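# Place cup carrier flat inside a standing paper bag

## Task

Get the cup carrier into the paper bag, resting flat and upright on the bag's floor, with the bag left upright and open on the table and its whole rim pointing up. It only counts if everything stays that way without the robot holding it; release the carrier and pull the grippers away at the end.

## Robot and tools

ROBOT. Two arms, left_arm and right_arm, each ending in a parallel gripper. The fingers extend along the gripper's +z axis and close along its y axis. The reported end_effector_position sits between the finger pads, roughly 1 cm short of the tips. Joint limits (rad), base to gripper: waist -2.618 to 3.054, shoulder 0.000 to 3.142, elbow 0.000 to 3.142, wrist pitch -1.571 to 1.571, wrist yaw -1.571 to 1.571, wrist roll -2.094 to 2.094. Elbows cannot lock fully straight.

FRAME. All positions and orientations use one scene frame: origin on the table surface midway between the arms, +z up, +x outward across the table, left_arm toward +y. The arm names do not match left or right in camera pictures. Printed hand positions can be a little wrong, worse when reaching far, and arms tend to settle a centimetre or more from the command, usually low.

ROW FORMAT. Every motion command is a single list of 16 numbers covering both arms, even if one arm should not move: left_arm x, y, z (metres), qw, qx, qy, qz (unit quaternion, w first), opening; then the same eight for right_arm. x, y, z and the quaternion are absolute targets for that gripper in the scene frame, not offsets. Opening runs from -1 (closed) to +1 (fully open, 0.094 m). To hold an arm still, resend its last reported pose and wanted opening every time; to keep an orientation steady, keep sending your own chosen quaternion rather than copying the drifting reported one. Any target more than 0.6 m from the arm's last reported position along any of its gripper axes gets the call refused, and nothing is sent.

execute_actions: argument actions, a list holding zero or one item, plus optional pictures (boolean). An empty list just reports the current state. An item {"rows": [...], "steps": n} runs up to 15 control steps of 1/30 s (default 15); each row of 16 numbers drives one step and the final row repeats if rows run out. An item {"steps": n} with no rows is a wait of up to 300 steps, counted from the previous result, so thinking time eats into it. Each step the command is clipped to within 70 mm and 16 degrees of the measured pose; after the action the arm continues only to that clipped pose, so long reaches need several calls. Position wins over orientation when both cannot be met.

move: argument target (one 16-number row as above) and optional speed in m/s, 0.002 to 0.5 (default 0.25; rotation limited to twice that in rad/s). Both grippers follow straight paths to their targets, finishing together, lasting 0.5 to 10 s; longer paths are cut off at 10 s. Rotation takes the shorter way. Paths ignore obstacles and the other arm. Openings are applied at the start. Grippers lag, may wander off the line, and can exceed the speed, especially near full reach. The result adds a move: line with the ending (done, off_target, moving, held, fault) and active limits; limits=paced means the target was clipped, limits=held means a safety check blocked steps along the way, after which the arm may jump quickly. A distance from each pose is also given.

wait: argument seconds, 0 to 10; lets the simulation run without new commands.

zoom_image: arguments camera (cam_head_left, cam_head_right, cam_high, cam_low, cam_left_wrist, cam_right_wrist) and region [x0, y0, x1, y1] in pixels from the top-left corner, at most 504 by 504. Gives a sharper crop of that camera's newest image. All cameras are 672x504.

finished_scene: argument scene (the number of the current scene).

RESULTS. The state line shows each gripper's position and quaternion (left_arm | right_arm). grip_measured gives finger opening on the same -1 to 1 scale; the last Joint positions value is opening in metres. Readings may be off by about 1 mm. Joint torques are raw drive outputs, nonzero even in free air. A pose unreachable line means the clearance check altered or blocked the named arm; HELD marks steps where your row was not fully applied. Hand target shows where the controller is currently steering. FAULT or OVER-TEMPERATURE FAULT lines mean an arm has been stopped. MOTOR HOT appears from 75 °C; at 90 °C that arm halts for 10 s, at 100 °C it goes limp and drops.

GRASPING. To hold something, command an opening about 0.03 under grip_measured; smaller gaps give a lighter grip. Pads press up to roughly 50 to 62 N, less on parts under about 2 mm thick. Brief external tugs or pushes on held or loose objects can happen.

AVOID. Fast contact hits harder, and aiming well past a surface presses harder; approach slowly. Do not let the arms collide or shove each other. Never knock rigid objects off the table. Avoid drops, slips and slams; keep holding loads short to limit motor heating; prefer smooth motion. The simulation keeps running while you think, so be brief.

Each tool is called as a command line: name --argument value for each argument, lists and objects as JSON in quotes; but a table of rows of numbers goes row by row, as --pt "numbers of a row", without its own name.

## Session

execute_actions --actions '[]'

Scene clock: 0.00 s of 5400.00 s.
left_arm: end_effector_position=(+0.4394, +0.3905, +0.3645) grip_measured=+1.000 end_effector_quat_wxyz=(+0.421, +0.502, +0.518, +0.550) | right_arm: end_effector_position=(+0.1225, -0.4857, +0.1466) grip_measured=+1.000 end_effector_quat_wxyz=(+0.024, -0.152, +0.972, -0.179)
Joint positions: left_arm=[0.246 1.137 0.961 0.135 0.044 1.688 0.094] | right_arm=[-1.354  1.08   0.949 -1.078  0.019 -1.542  0.094]
Joint velocities: left_arm=[-0.002  0.007  0.002 -0.022  0.051 -0.037  0.   ] | right_arm=[ 0.002  0.012  0.007  0.007 -0.022  0.022  0.   ]
Joint torques (N m, as the arm reports them, + toward a larger angle): no reading
Motor temperatures (°C, as the motors report them): left_arm=[25 28 24 28 27 27] | right_arm=[27 26 27 26 26 26]
Hand target (left_arm): +0.437, +0.390, +0.375; +0.428, +0.494, +0.512, +0.556
Hand target (right_arm): +0.124, -0.486, +0.151; +0.028, -0.151, +0.971, -0.185

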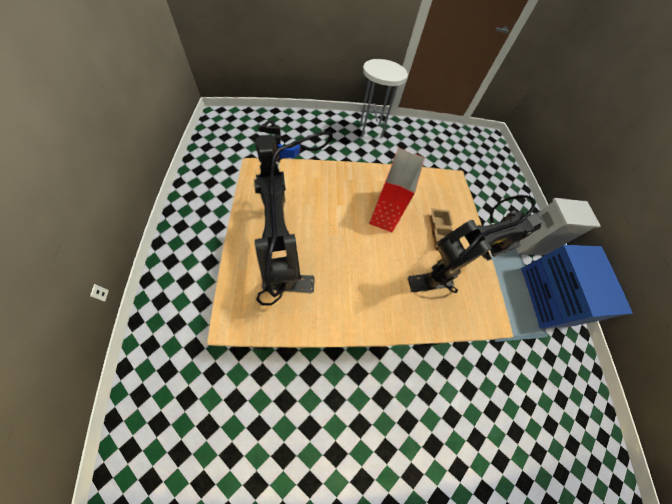

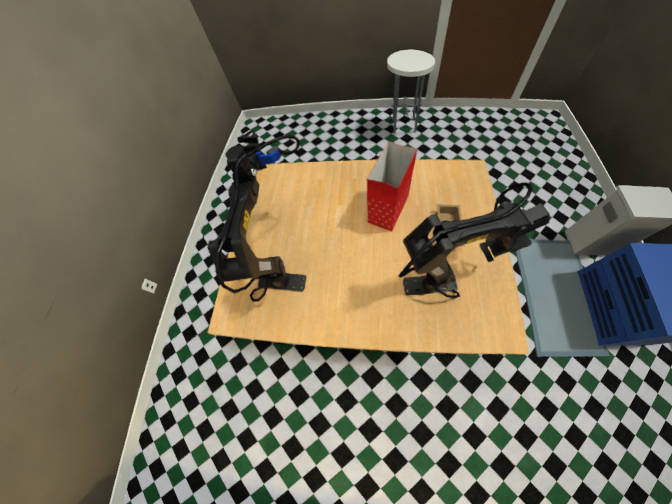

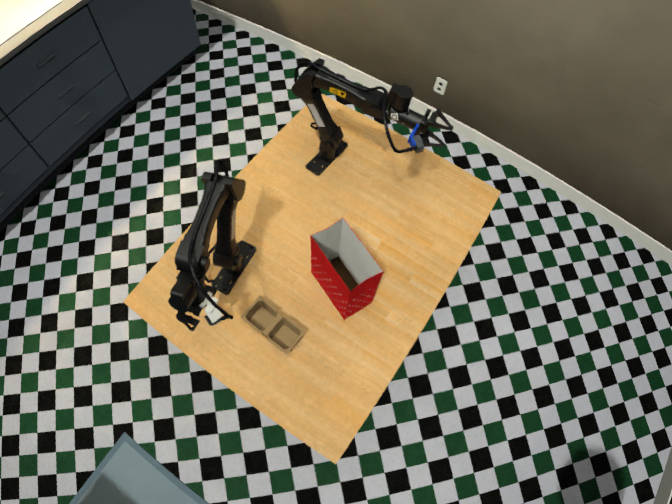

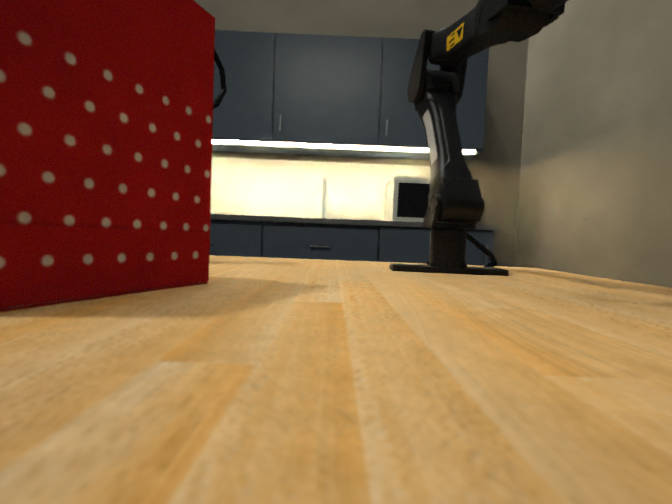

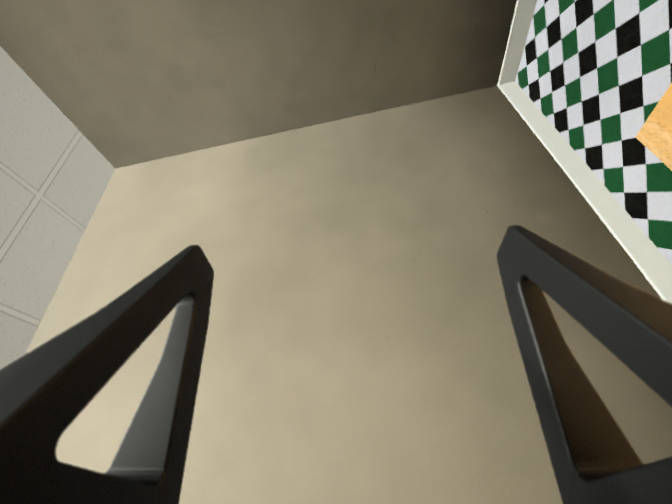

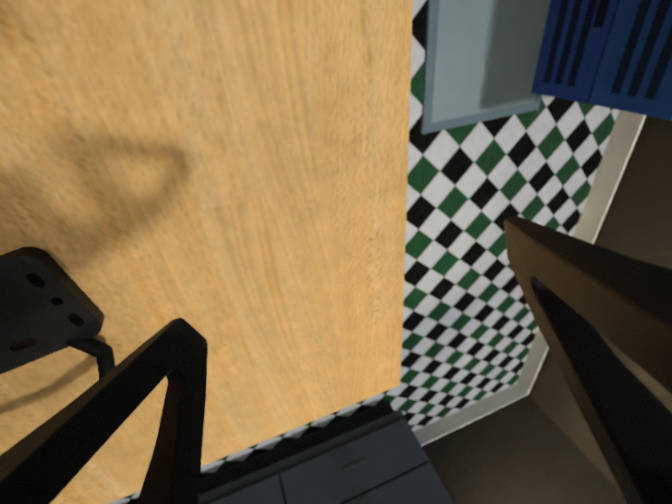

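move --target '[0.437,0.39,0.375,0.428,0.494,0.512,0.556,1,0.33,-0.33,0.39,0.386,0.136,0.91,-0.058,0.3]' --speed 0.3

move --target '[0.437,0.39,0.375,0.428,0.494,0.512,0.556,1,0.38,-0.17,0.38,0.386,0.136,0.91,-0.058,0.3]'

Scene clock: 10.40 s of 5400.00 s.
left_arm: end_effector_position=(+0.4394, +0.3905, +0.3645) grip_measured=+1.000 end_effector_quat_wxyz=(+0.421, +0.502, +0.518, +0.550) | right_arm: end_effector_position=(+0.3283, -0.3301, +0.3858) grip_measured=+0.301 end_effector_quat_wxyz=(+0.373, +0.131, +0.917, -0.056)
Joint positions: left_arm=[0.246 1.137 0.961 0.135 0.044 1.688 0.094] | right_arm=[-0.315  1.306  1.92  -1.413  0.07   0.067  0.061]
Joint velocities: left_arm=[ 0.002 -0.002 -0.012 -0.051 -0.051 -0.037  0.   ] | right_arm=[-0.007 -0.007  0.007  0.007 -0.037  0.007 -0.   ]
Joint torques (N m, as the arm reports them, + toward a larger angle): left_arm=[ 0.04 -3.69  7.73  2.03  0.   -0.06] | right_arm=[ 1.12 -1.34  8.32  1.46  0.19  0.02]
Motor temperatures (°C, as the motors report them): left_arm=[25 29 25 31 27 27] | right_arm=[27 26 28 27 26 26]
Hand target (left_arm): +0.437, +0.390, +0.375; +0.428, +0.494, +0.513, +0.556
Hand target (right_arm): +0.330, -0.330, +0.390; +0.376, +0.131, +0.916, -0.059
Off the commanded pose (left_arm): 0.011 m, 2 deg.
Off the commanded pose (right_arm): 0.005 m, 2 deg.
After step 90, 5.03 s passed at rest.
move: off_target (left_arm)

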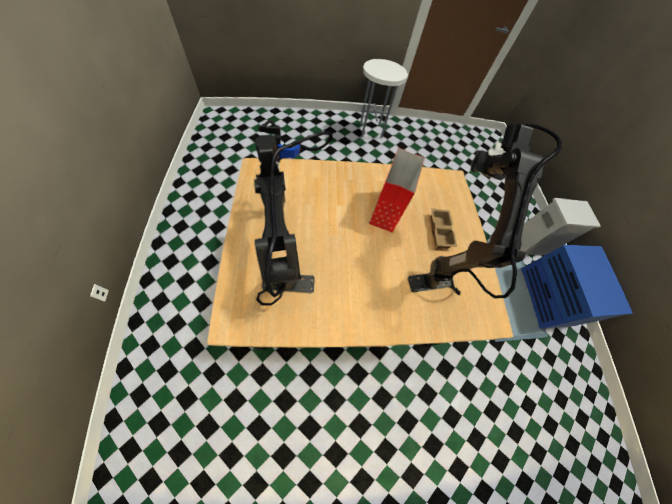

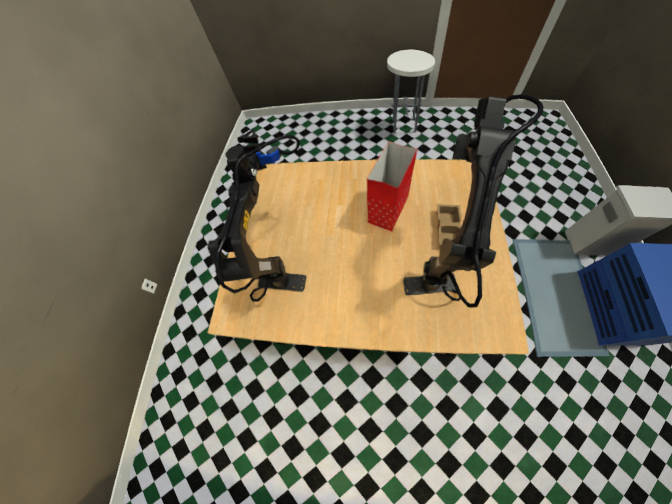

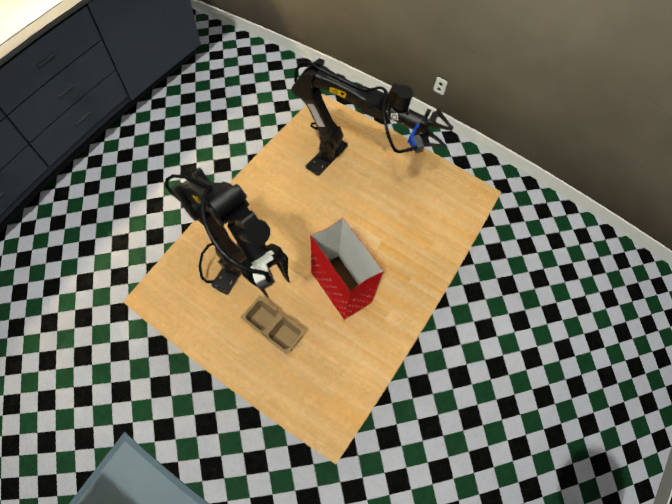

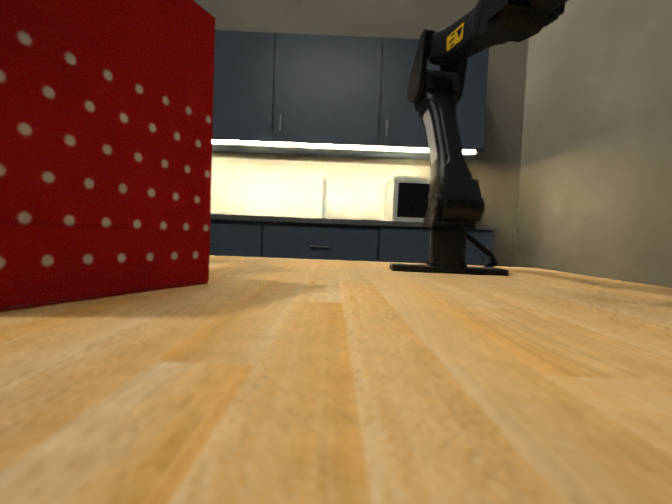

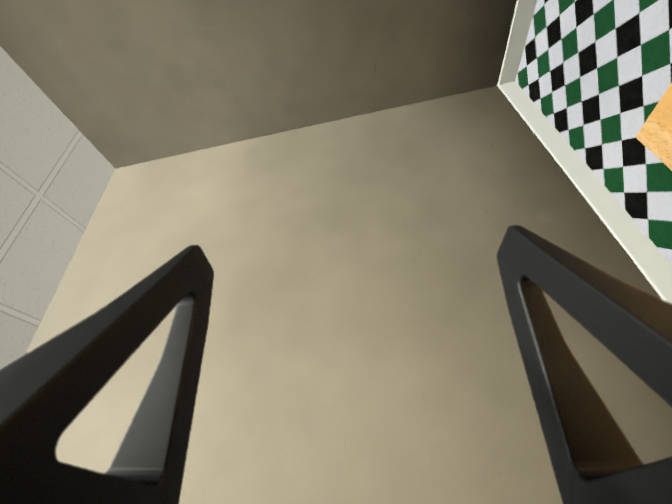

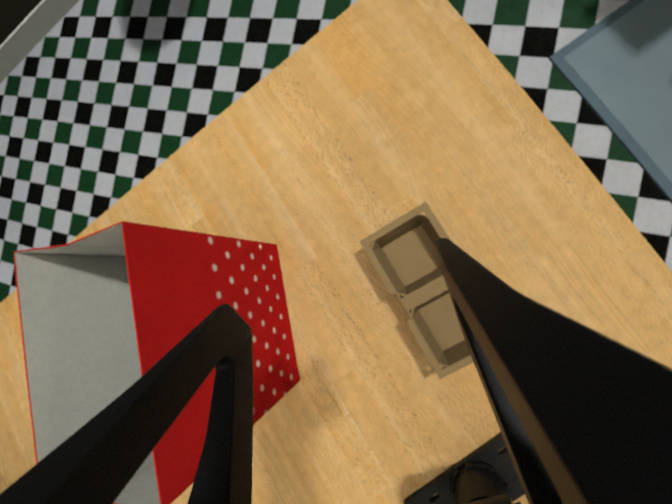

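Scene clock: 11.87 s of 5400.00 s.
left_arm: end_effector_position=(+0.4394, +0.3905, +0.3645) grip_measured=+1.000 end_effector_quat_wxyz=(+0.421, +0.502, +0.518, +0.550) | right_arm: end_effector_position=(+0.3774, -0.1671, +0.3748) grip_measured=+0.301 end_effector_quat_wxyz=(+0.379, +0.132, +0.914, -0.057)
Joint positions: left_arm=[0.246 1.137 0.961 0.135 0.044 1.688 0.094] | right_arm=[ 0.436  1.612  2.148 -1.524  0.563  0.675  0.061]
Joint velocities: left_arm=[ 0.002  0.017 -0.007  0.007  0.081  0.007  0.   ] | right_arm=[ 0.002  0.007 -0.002  0.007 -0.007  0.037 -0.001]
Joint torques (N m, as the arm reports them, + toward a larger angle): left_arm=[ 0.01 -3.86  7.65  2.03  0.01 -0.06] | right_arm=[ 0.69 -4.76  8.4   1.05  0.53  0.06]
Motor temperatures (°C, as the motors report them): left_arm=[25 29 25 31 27 27] | right_arm=[27 26 28 27 26 26]
Hand target (left_arm): +0.437, +0.390, +0.375; +0.428, +0.494, +0.513, +0.556
Hand target (right_arm): +0.377, -0.168, +0.379; +0.384, +0.134, +0.911, -0.064
Off the commanded pose (left_arm): 0.011 m, 2 deg.
Off the commanded pose (right_arm): 0.007 m, 1 deg.
move: off_target (left_arm)

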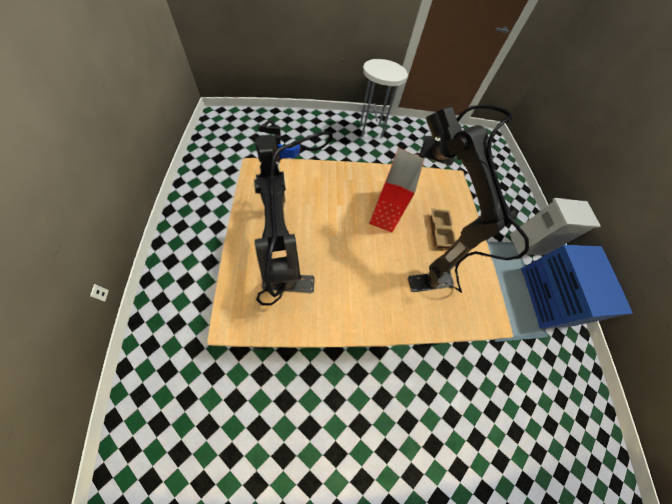

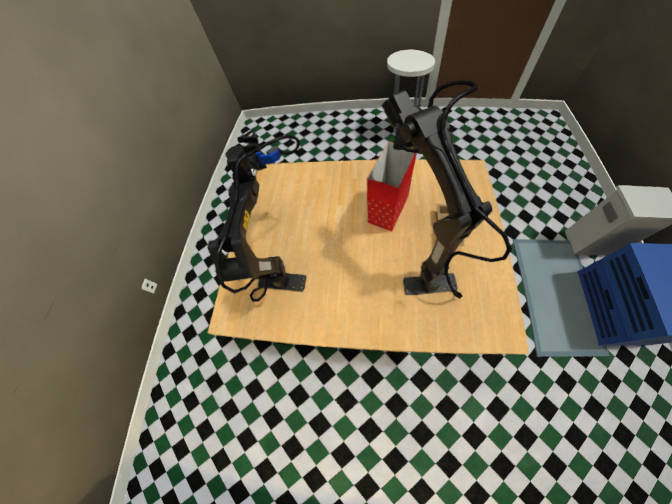

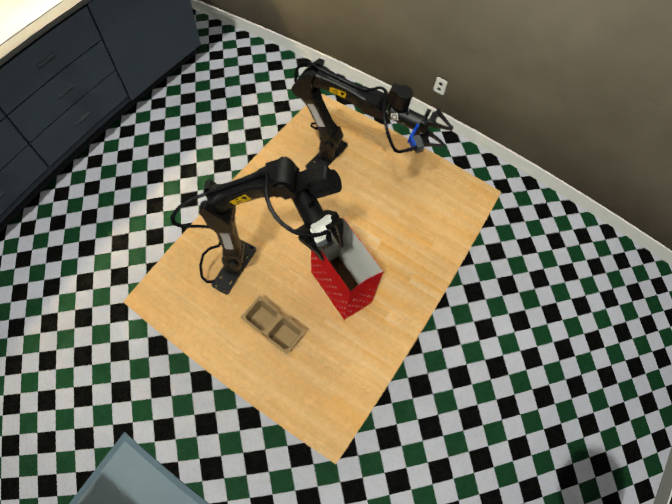

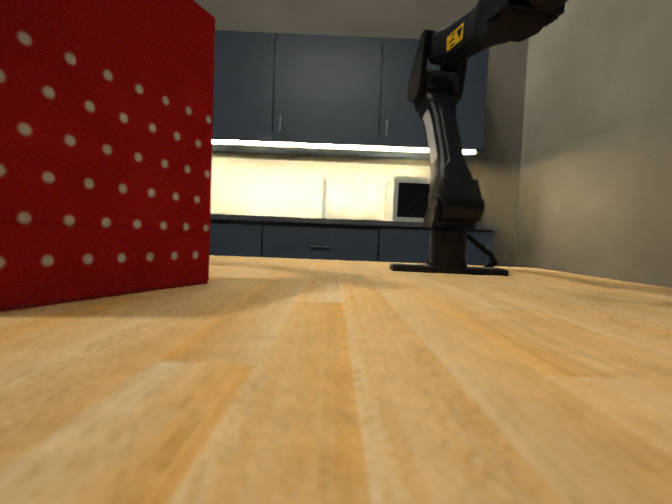

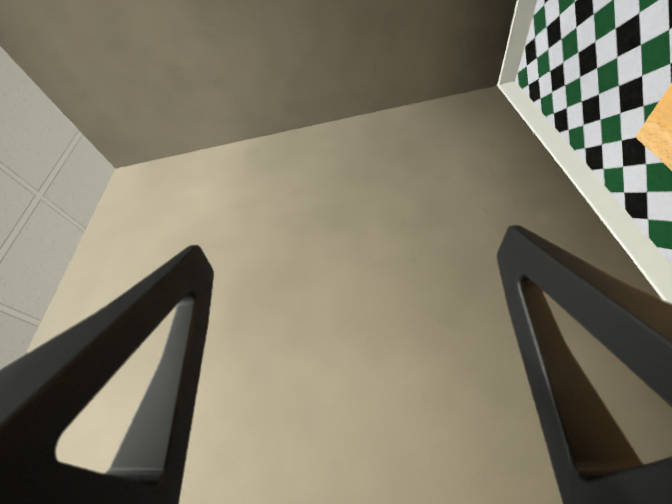

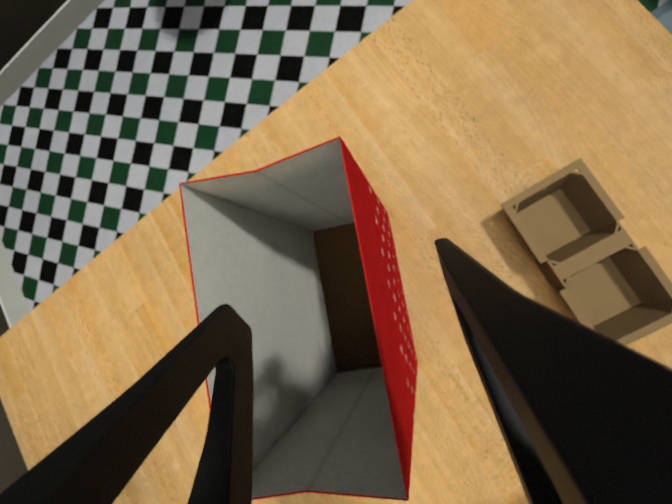

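move --target '[0.437,0.39,0.375,0.428,0.494,0.512,0.556,1,0.32,-0.35,0.3,0.3,0.03,0.953,0,1]' --speed 0.3

move --target '[0.437,0.39,0.375,0.428,0.494,0.512,0.556,1,0.28,-0.365,0.08,0,0.02,1,0,1]'

Scene clock: 18.97 s of 5400.00 s.
left_arm: end_effector_position=(+0.4394, +0.3905, +0.3645) grip_measured=+1.000 end_effector_quat_wxyz=(+0.421, +0.502, +0.518, +0.550) | right_arm: end_effector_position=(+0.3203, -0.3501, +0.3027) grip_measured=+1.000 end_effector_quat_wxyz=(+0.307, +0.034, +0.951, +0.003)
Joint positions: left_arm=[0.246 1.137 0.961 0.135 0.044 1.689 0.094] | right_arm=[-0.585  1.258  1.59  -1.323 -0.248 -0.315  0.094]
Joint velocities: left_arm=[ 0.012 -0.022  0.012  0.007 -0.022  0.007  0.   ] | right_arm=[-0.002  0.012  0.002  0.066 -0.007  0.007  0.   ]
Joint torques (N m, as the arm reports them, + toward a larger angle): left_arm=[-0.06 -3.74  7.69  2.03  0.   -0.09] | right_arm=[-1.08 -2.2   7.15  1.22 -0.28 -0.09]
Motor temperatures (°C, as the motors report them): left_arm=[25 29 26 32 27 27] | right_arm=[27 26 28 28 26 26]
Hand target (left_arm): +0.437, +0.390, +0.375; +0.428, +0.494, +0.512, +0.556
Hand target (right_arm): +0.321, -0.352, +0.302; +0.305, +0.033, +0.952, +0.008
Off the commanded pose (left_arm): 0.011 m, 2 deg.
Off the commanded pose (right_arm): 0.003 m, 1 deg.
After step 90, 2.53 s passed at rest.
move: off_target (left_arm)

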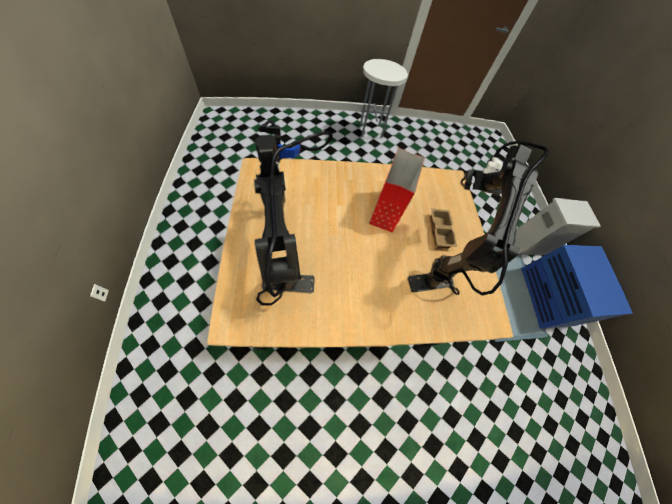

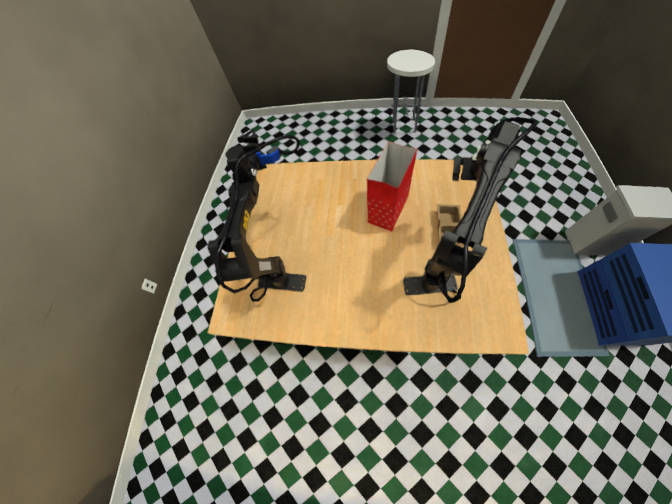

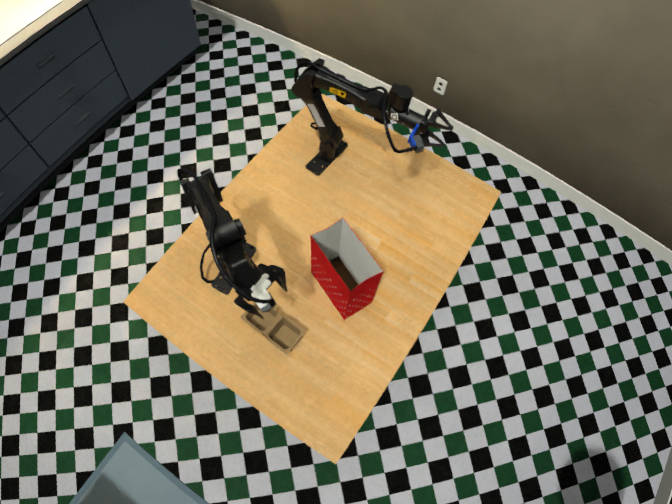

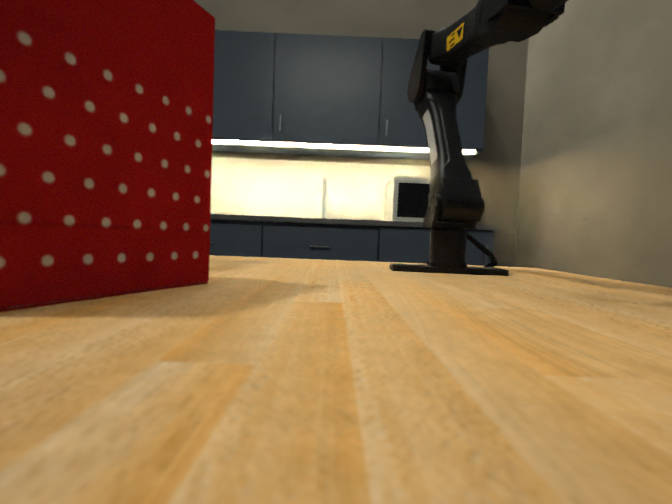

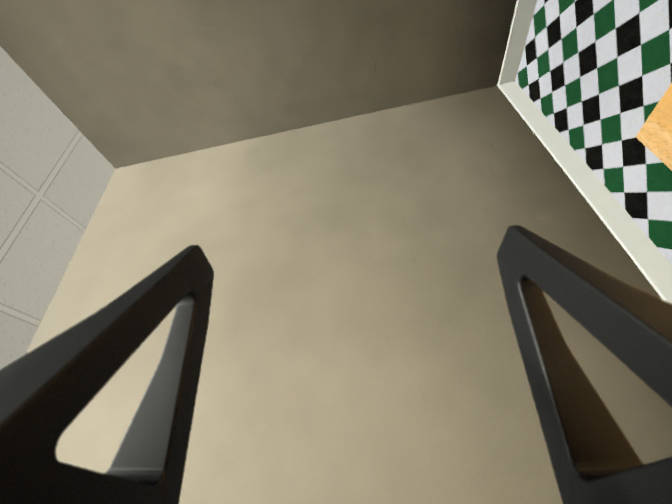

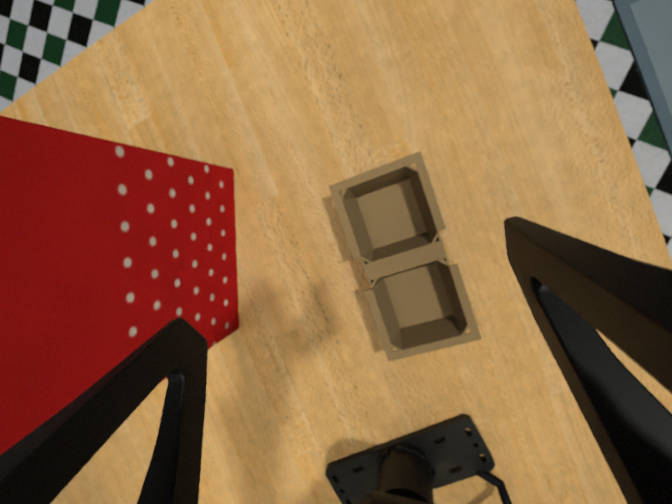

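Scene clock: 20.80 s of 5400.00 s.
left_arm: end_effector_position=(+0.4394, +0.3905, +0.3645) grip_measured=+1.000 end_effector_quat_wxyz=(+0.421, +0.502, +0.518, +0.550) | right_arm: end_effector_position=(+0.2732, -0.3634, +0.0831) grip_measured=+1.000 end_effector_quat_wxyz=(-0.002, +0.032, +0.999, +0.005)
Joint positions: left_arm=[0.246 1.137 0.961 0.135 0.044 1.689 0.094] | right_arm=[-0.546  1.505  1.063 -1.137 -0.007 -0.356  0.094]
Joint velocities: left_arm=[ 0.007 -0.002  0.007 -0.051  0.007 -0.051  0.   ] | right_arm=[ 0.002 -0.017 -0.002  0.066  0.051 -0.007  0.   ]
Joint torques (N m, as the arm reports them, + toward a larger angle): left_arm=[-0.09 -3.65  7.66  2.03  0.01 -0.08] | right_arm=[ 1.1  -5.22  6.16  0.37  0.14 -0.02]
Motor temperatures (°C, as the motors report them): left_arm=[25 29 26 32 27 27] | right_arm=[27 26 28 28 26 26]
Hand target (left_arm): +0.437, +0.390, +0.375; +0.428, +0.494, +0.513, +0.556
Hand target (right_arm): +0.276, -0.363, +0.081; +0.000, +0.025, +1.000, -0.002
Off the commanded pose (left_arm): 0.011 m, 2 deg.
Off the commanded pose (right_arm): 0.008 m, 2 deg.
move: off_target (left_arm)

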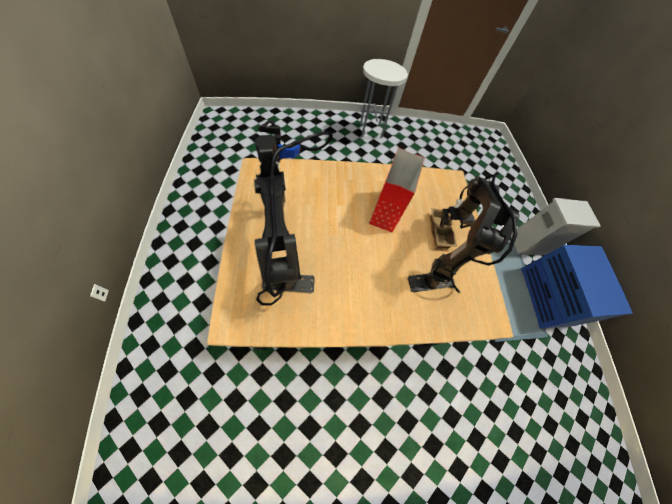

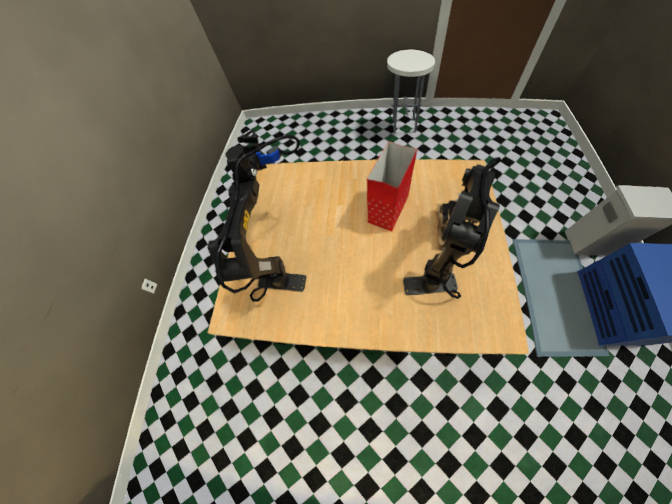

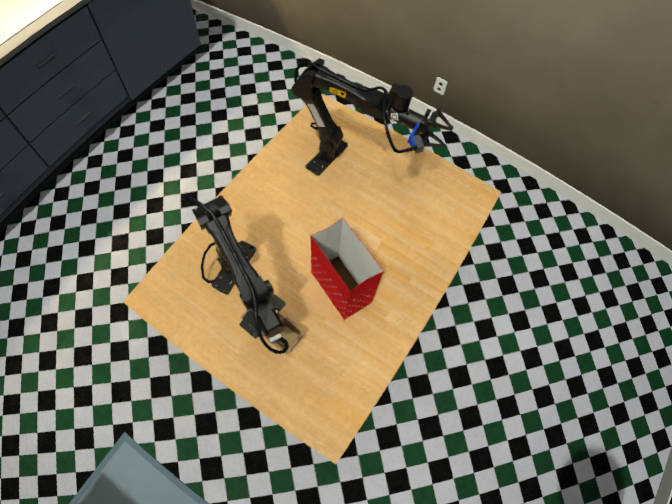

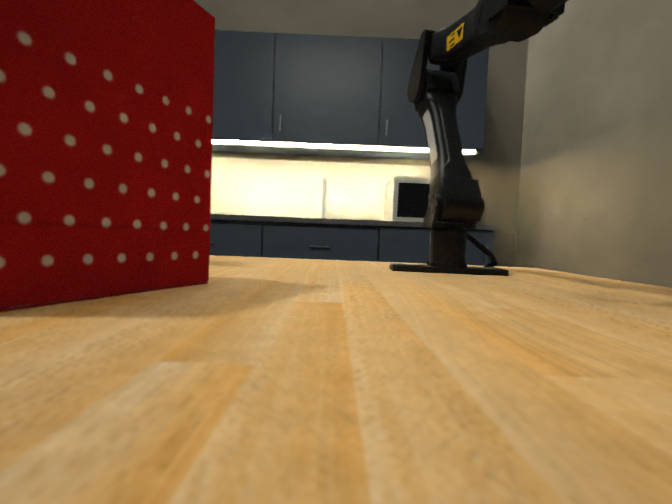

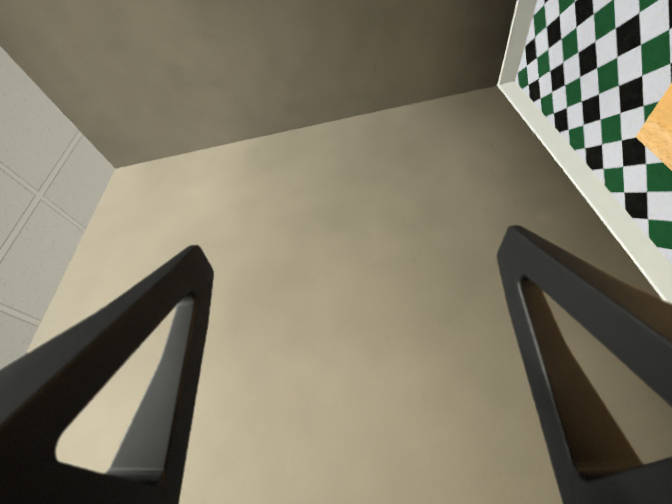

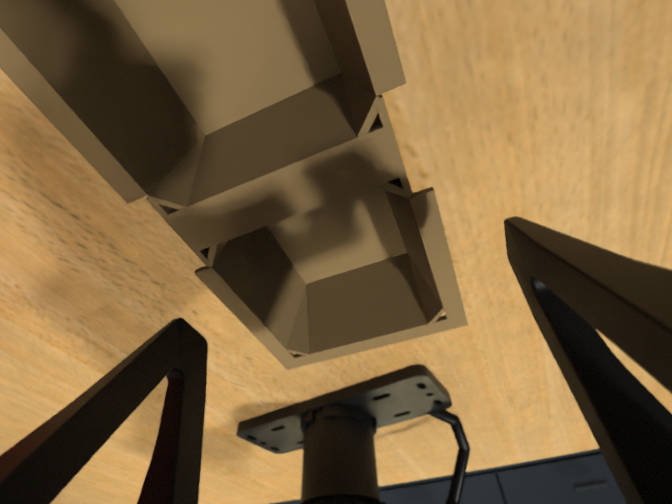

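move --target '[0.437,0.39,0.375,0.428,0.494,0.512,0.556,1,0.291,-0.35,0.056,0,-0.008,1,0,1]' --speed 0.06

Scene clock: 36.90 s of 5400.00 s.
left_arm: end_effector_position=(+0.4394, +0.3905, +0.3645) grip_measured=+1.000 end_effector_quat_wxyz=(+0.421, +0.502, +0.518, +0.550) | right_arm: end_effector_position=(+0.2891, -0.3511, +0.0617) grip_measured=+1.000 end_effector_quat_wxyz=(+0.002, -0.002, +1.000, +0.002)
Joint positions: left_arm=[0.246 1.137 0.961 0.135 0.044 1.689 0.094] | right_arm=[-0.477  1.556  1.025 -1.037 -0.006 -0.356  0.094]
Joint velocities: left_arm=[ 0.002 -0.017 -0.002  0.007  0.007  0.051  0.   ] | right_arm=[ 0.007 -0.002 -0.002 -0.022 -0.007 -0.037  0.   ]
Joint torques (N m, as the arm reports them, + toward a larger angle): left_arm=[-0.13 -3.82  7.7   2.03  0.02 -0.06] | right_arm=[ 0.99 -5.06  5.54  0.37  0.09 -0.02]
Motor temperatures (°C, as the motors report them): left_arm=[25 29 27 34 27 27] | right_arm=[27 26 28 27 26 26]
Hand target (left_arm): +0.437, +0.390, +0.375; +0.428, +0.494, +0.512, +0.556
Hand target (right_arm): +0.290, -0.350, +0.056; -0.001, -0.008, +1.000, -0.000
Off the commanded pose (left_arm): 0.011 m, 2 deg.
Off the commanded pose (right_arm): 0.006 m, 1 deg.
After step 90, 12.00 s passed at rest.
move: off_target (left_arm)

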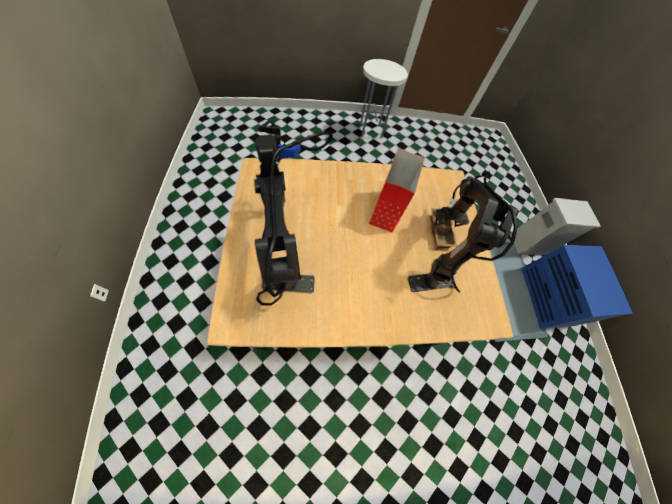

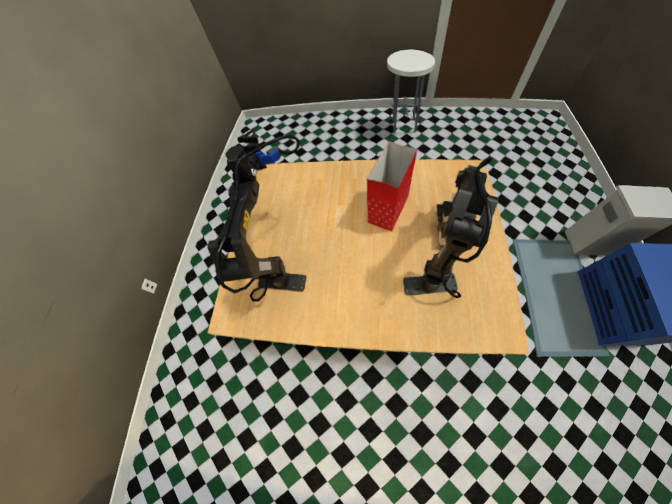

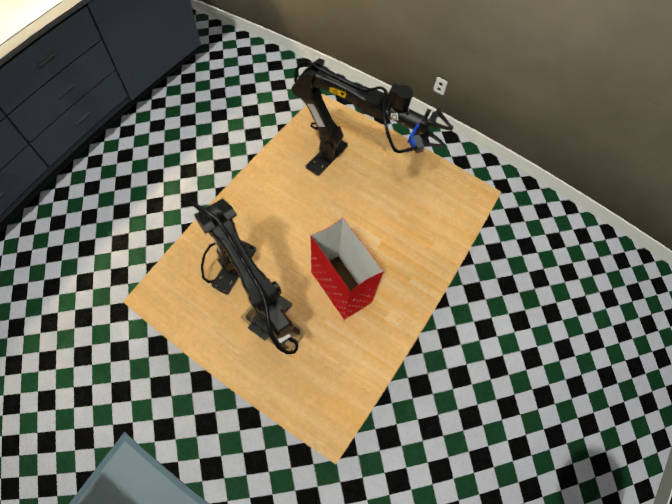

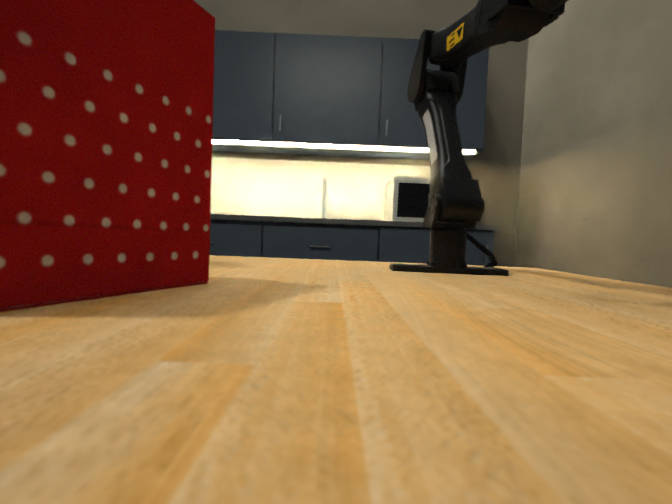

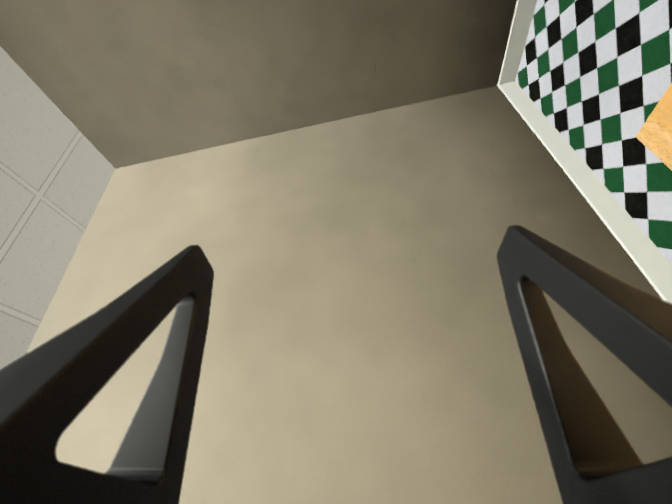

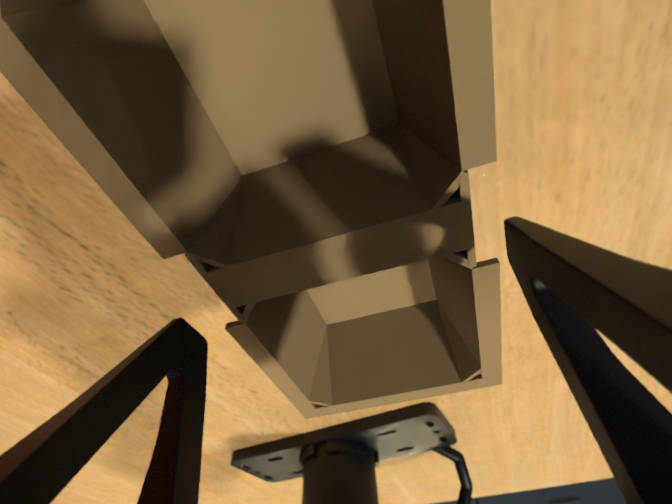

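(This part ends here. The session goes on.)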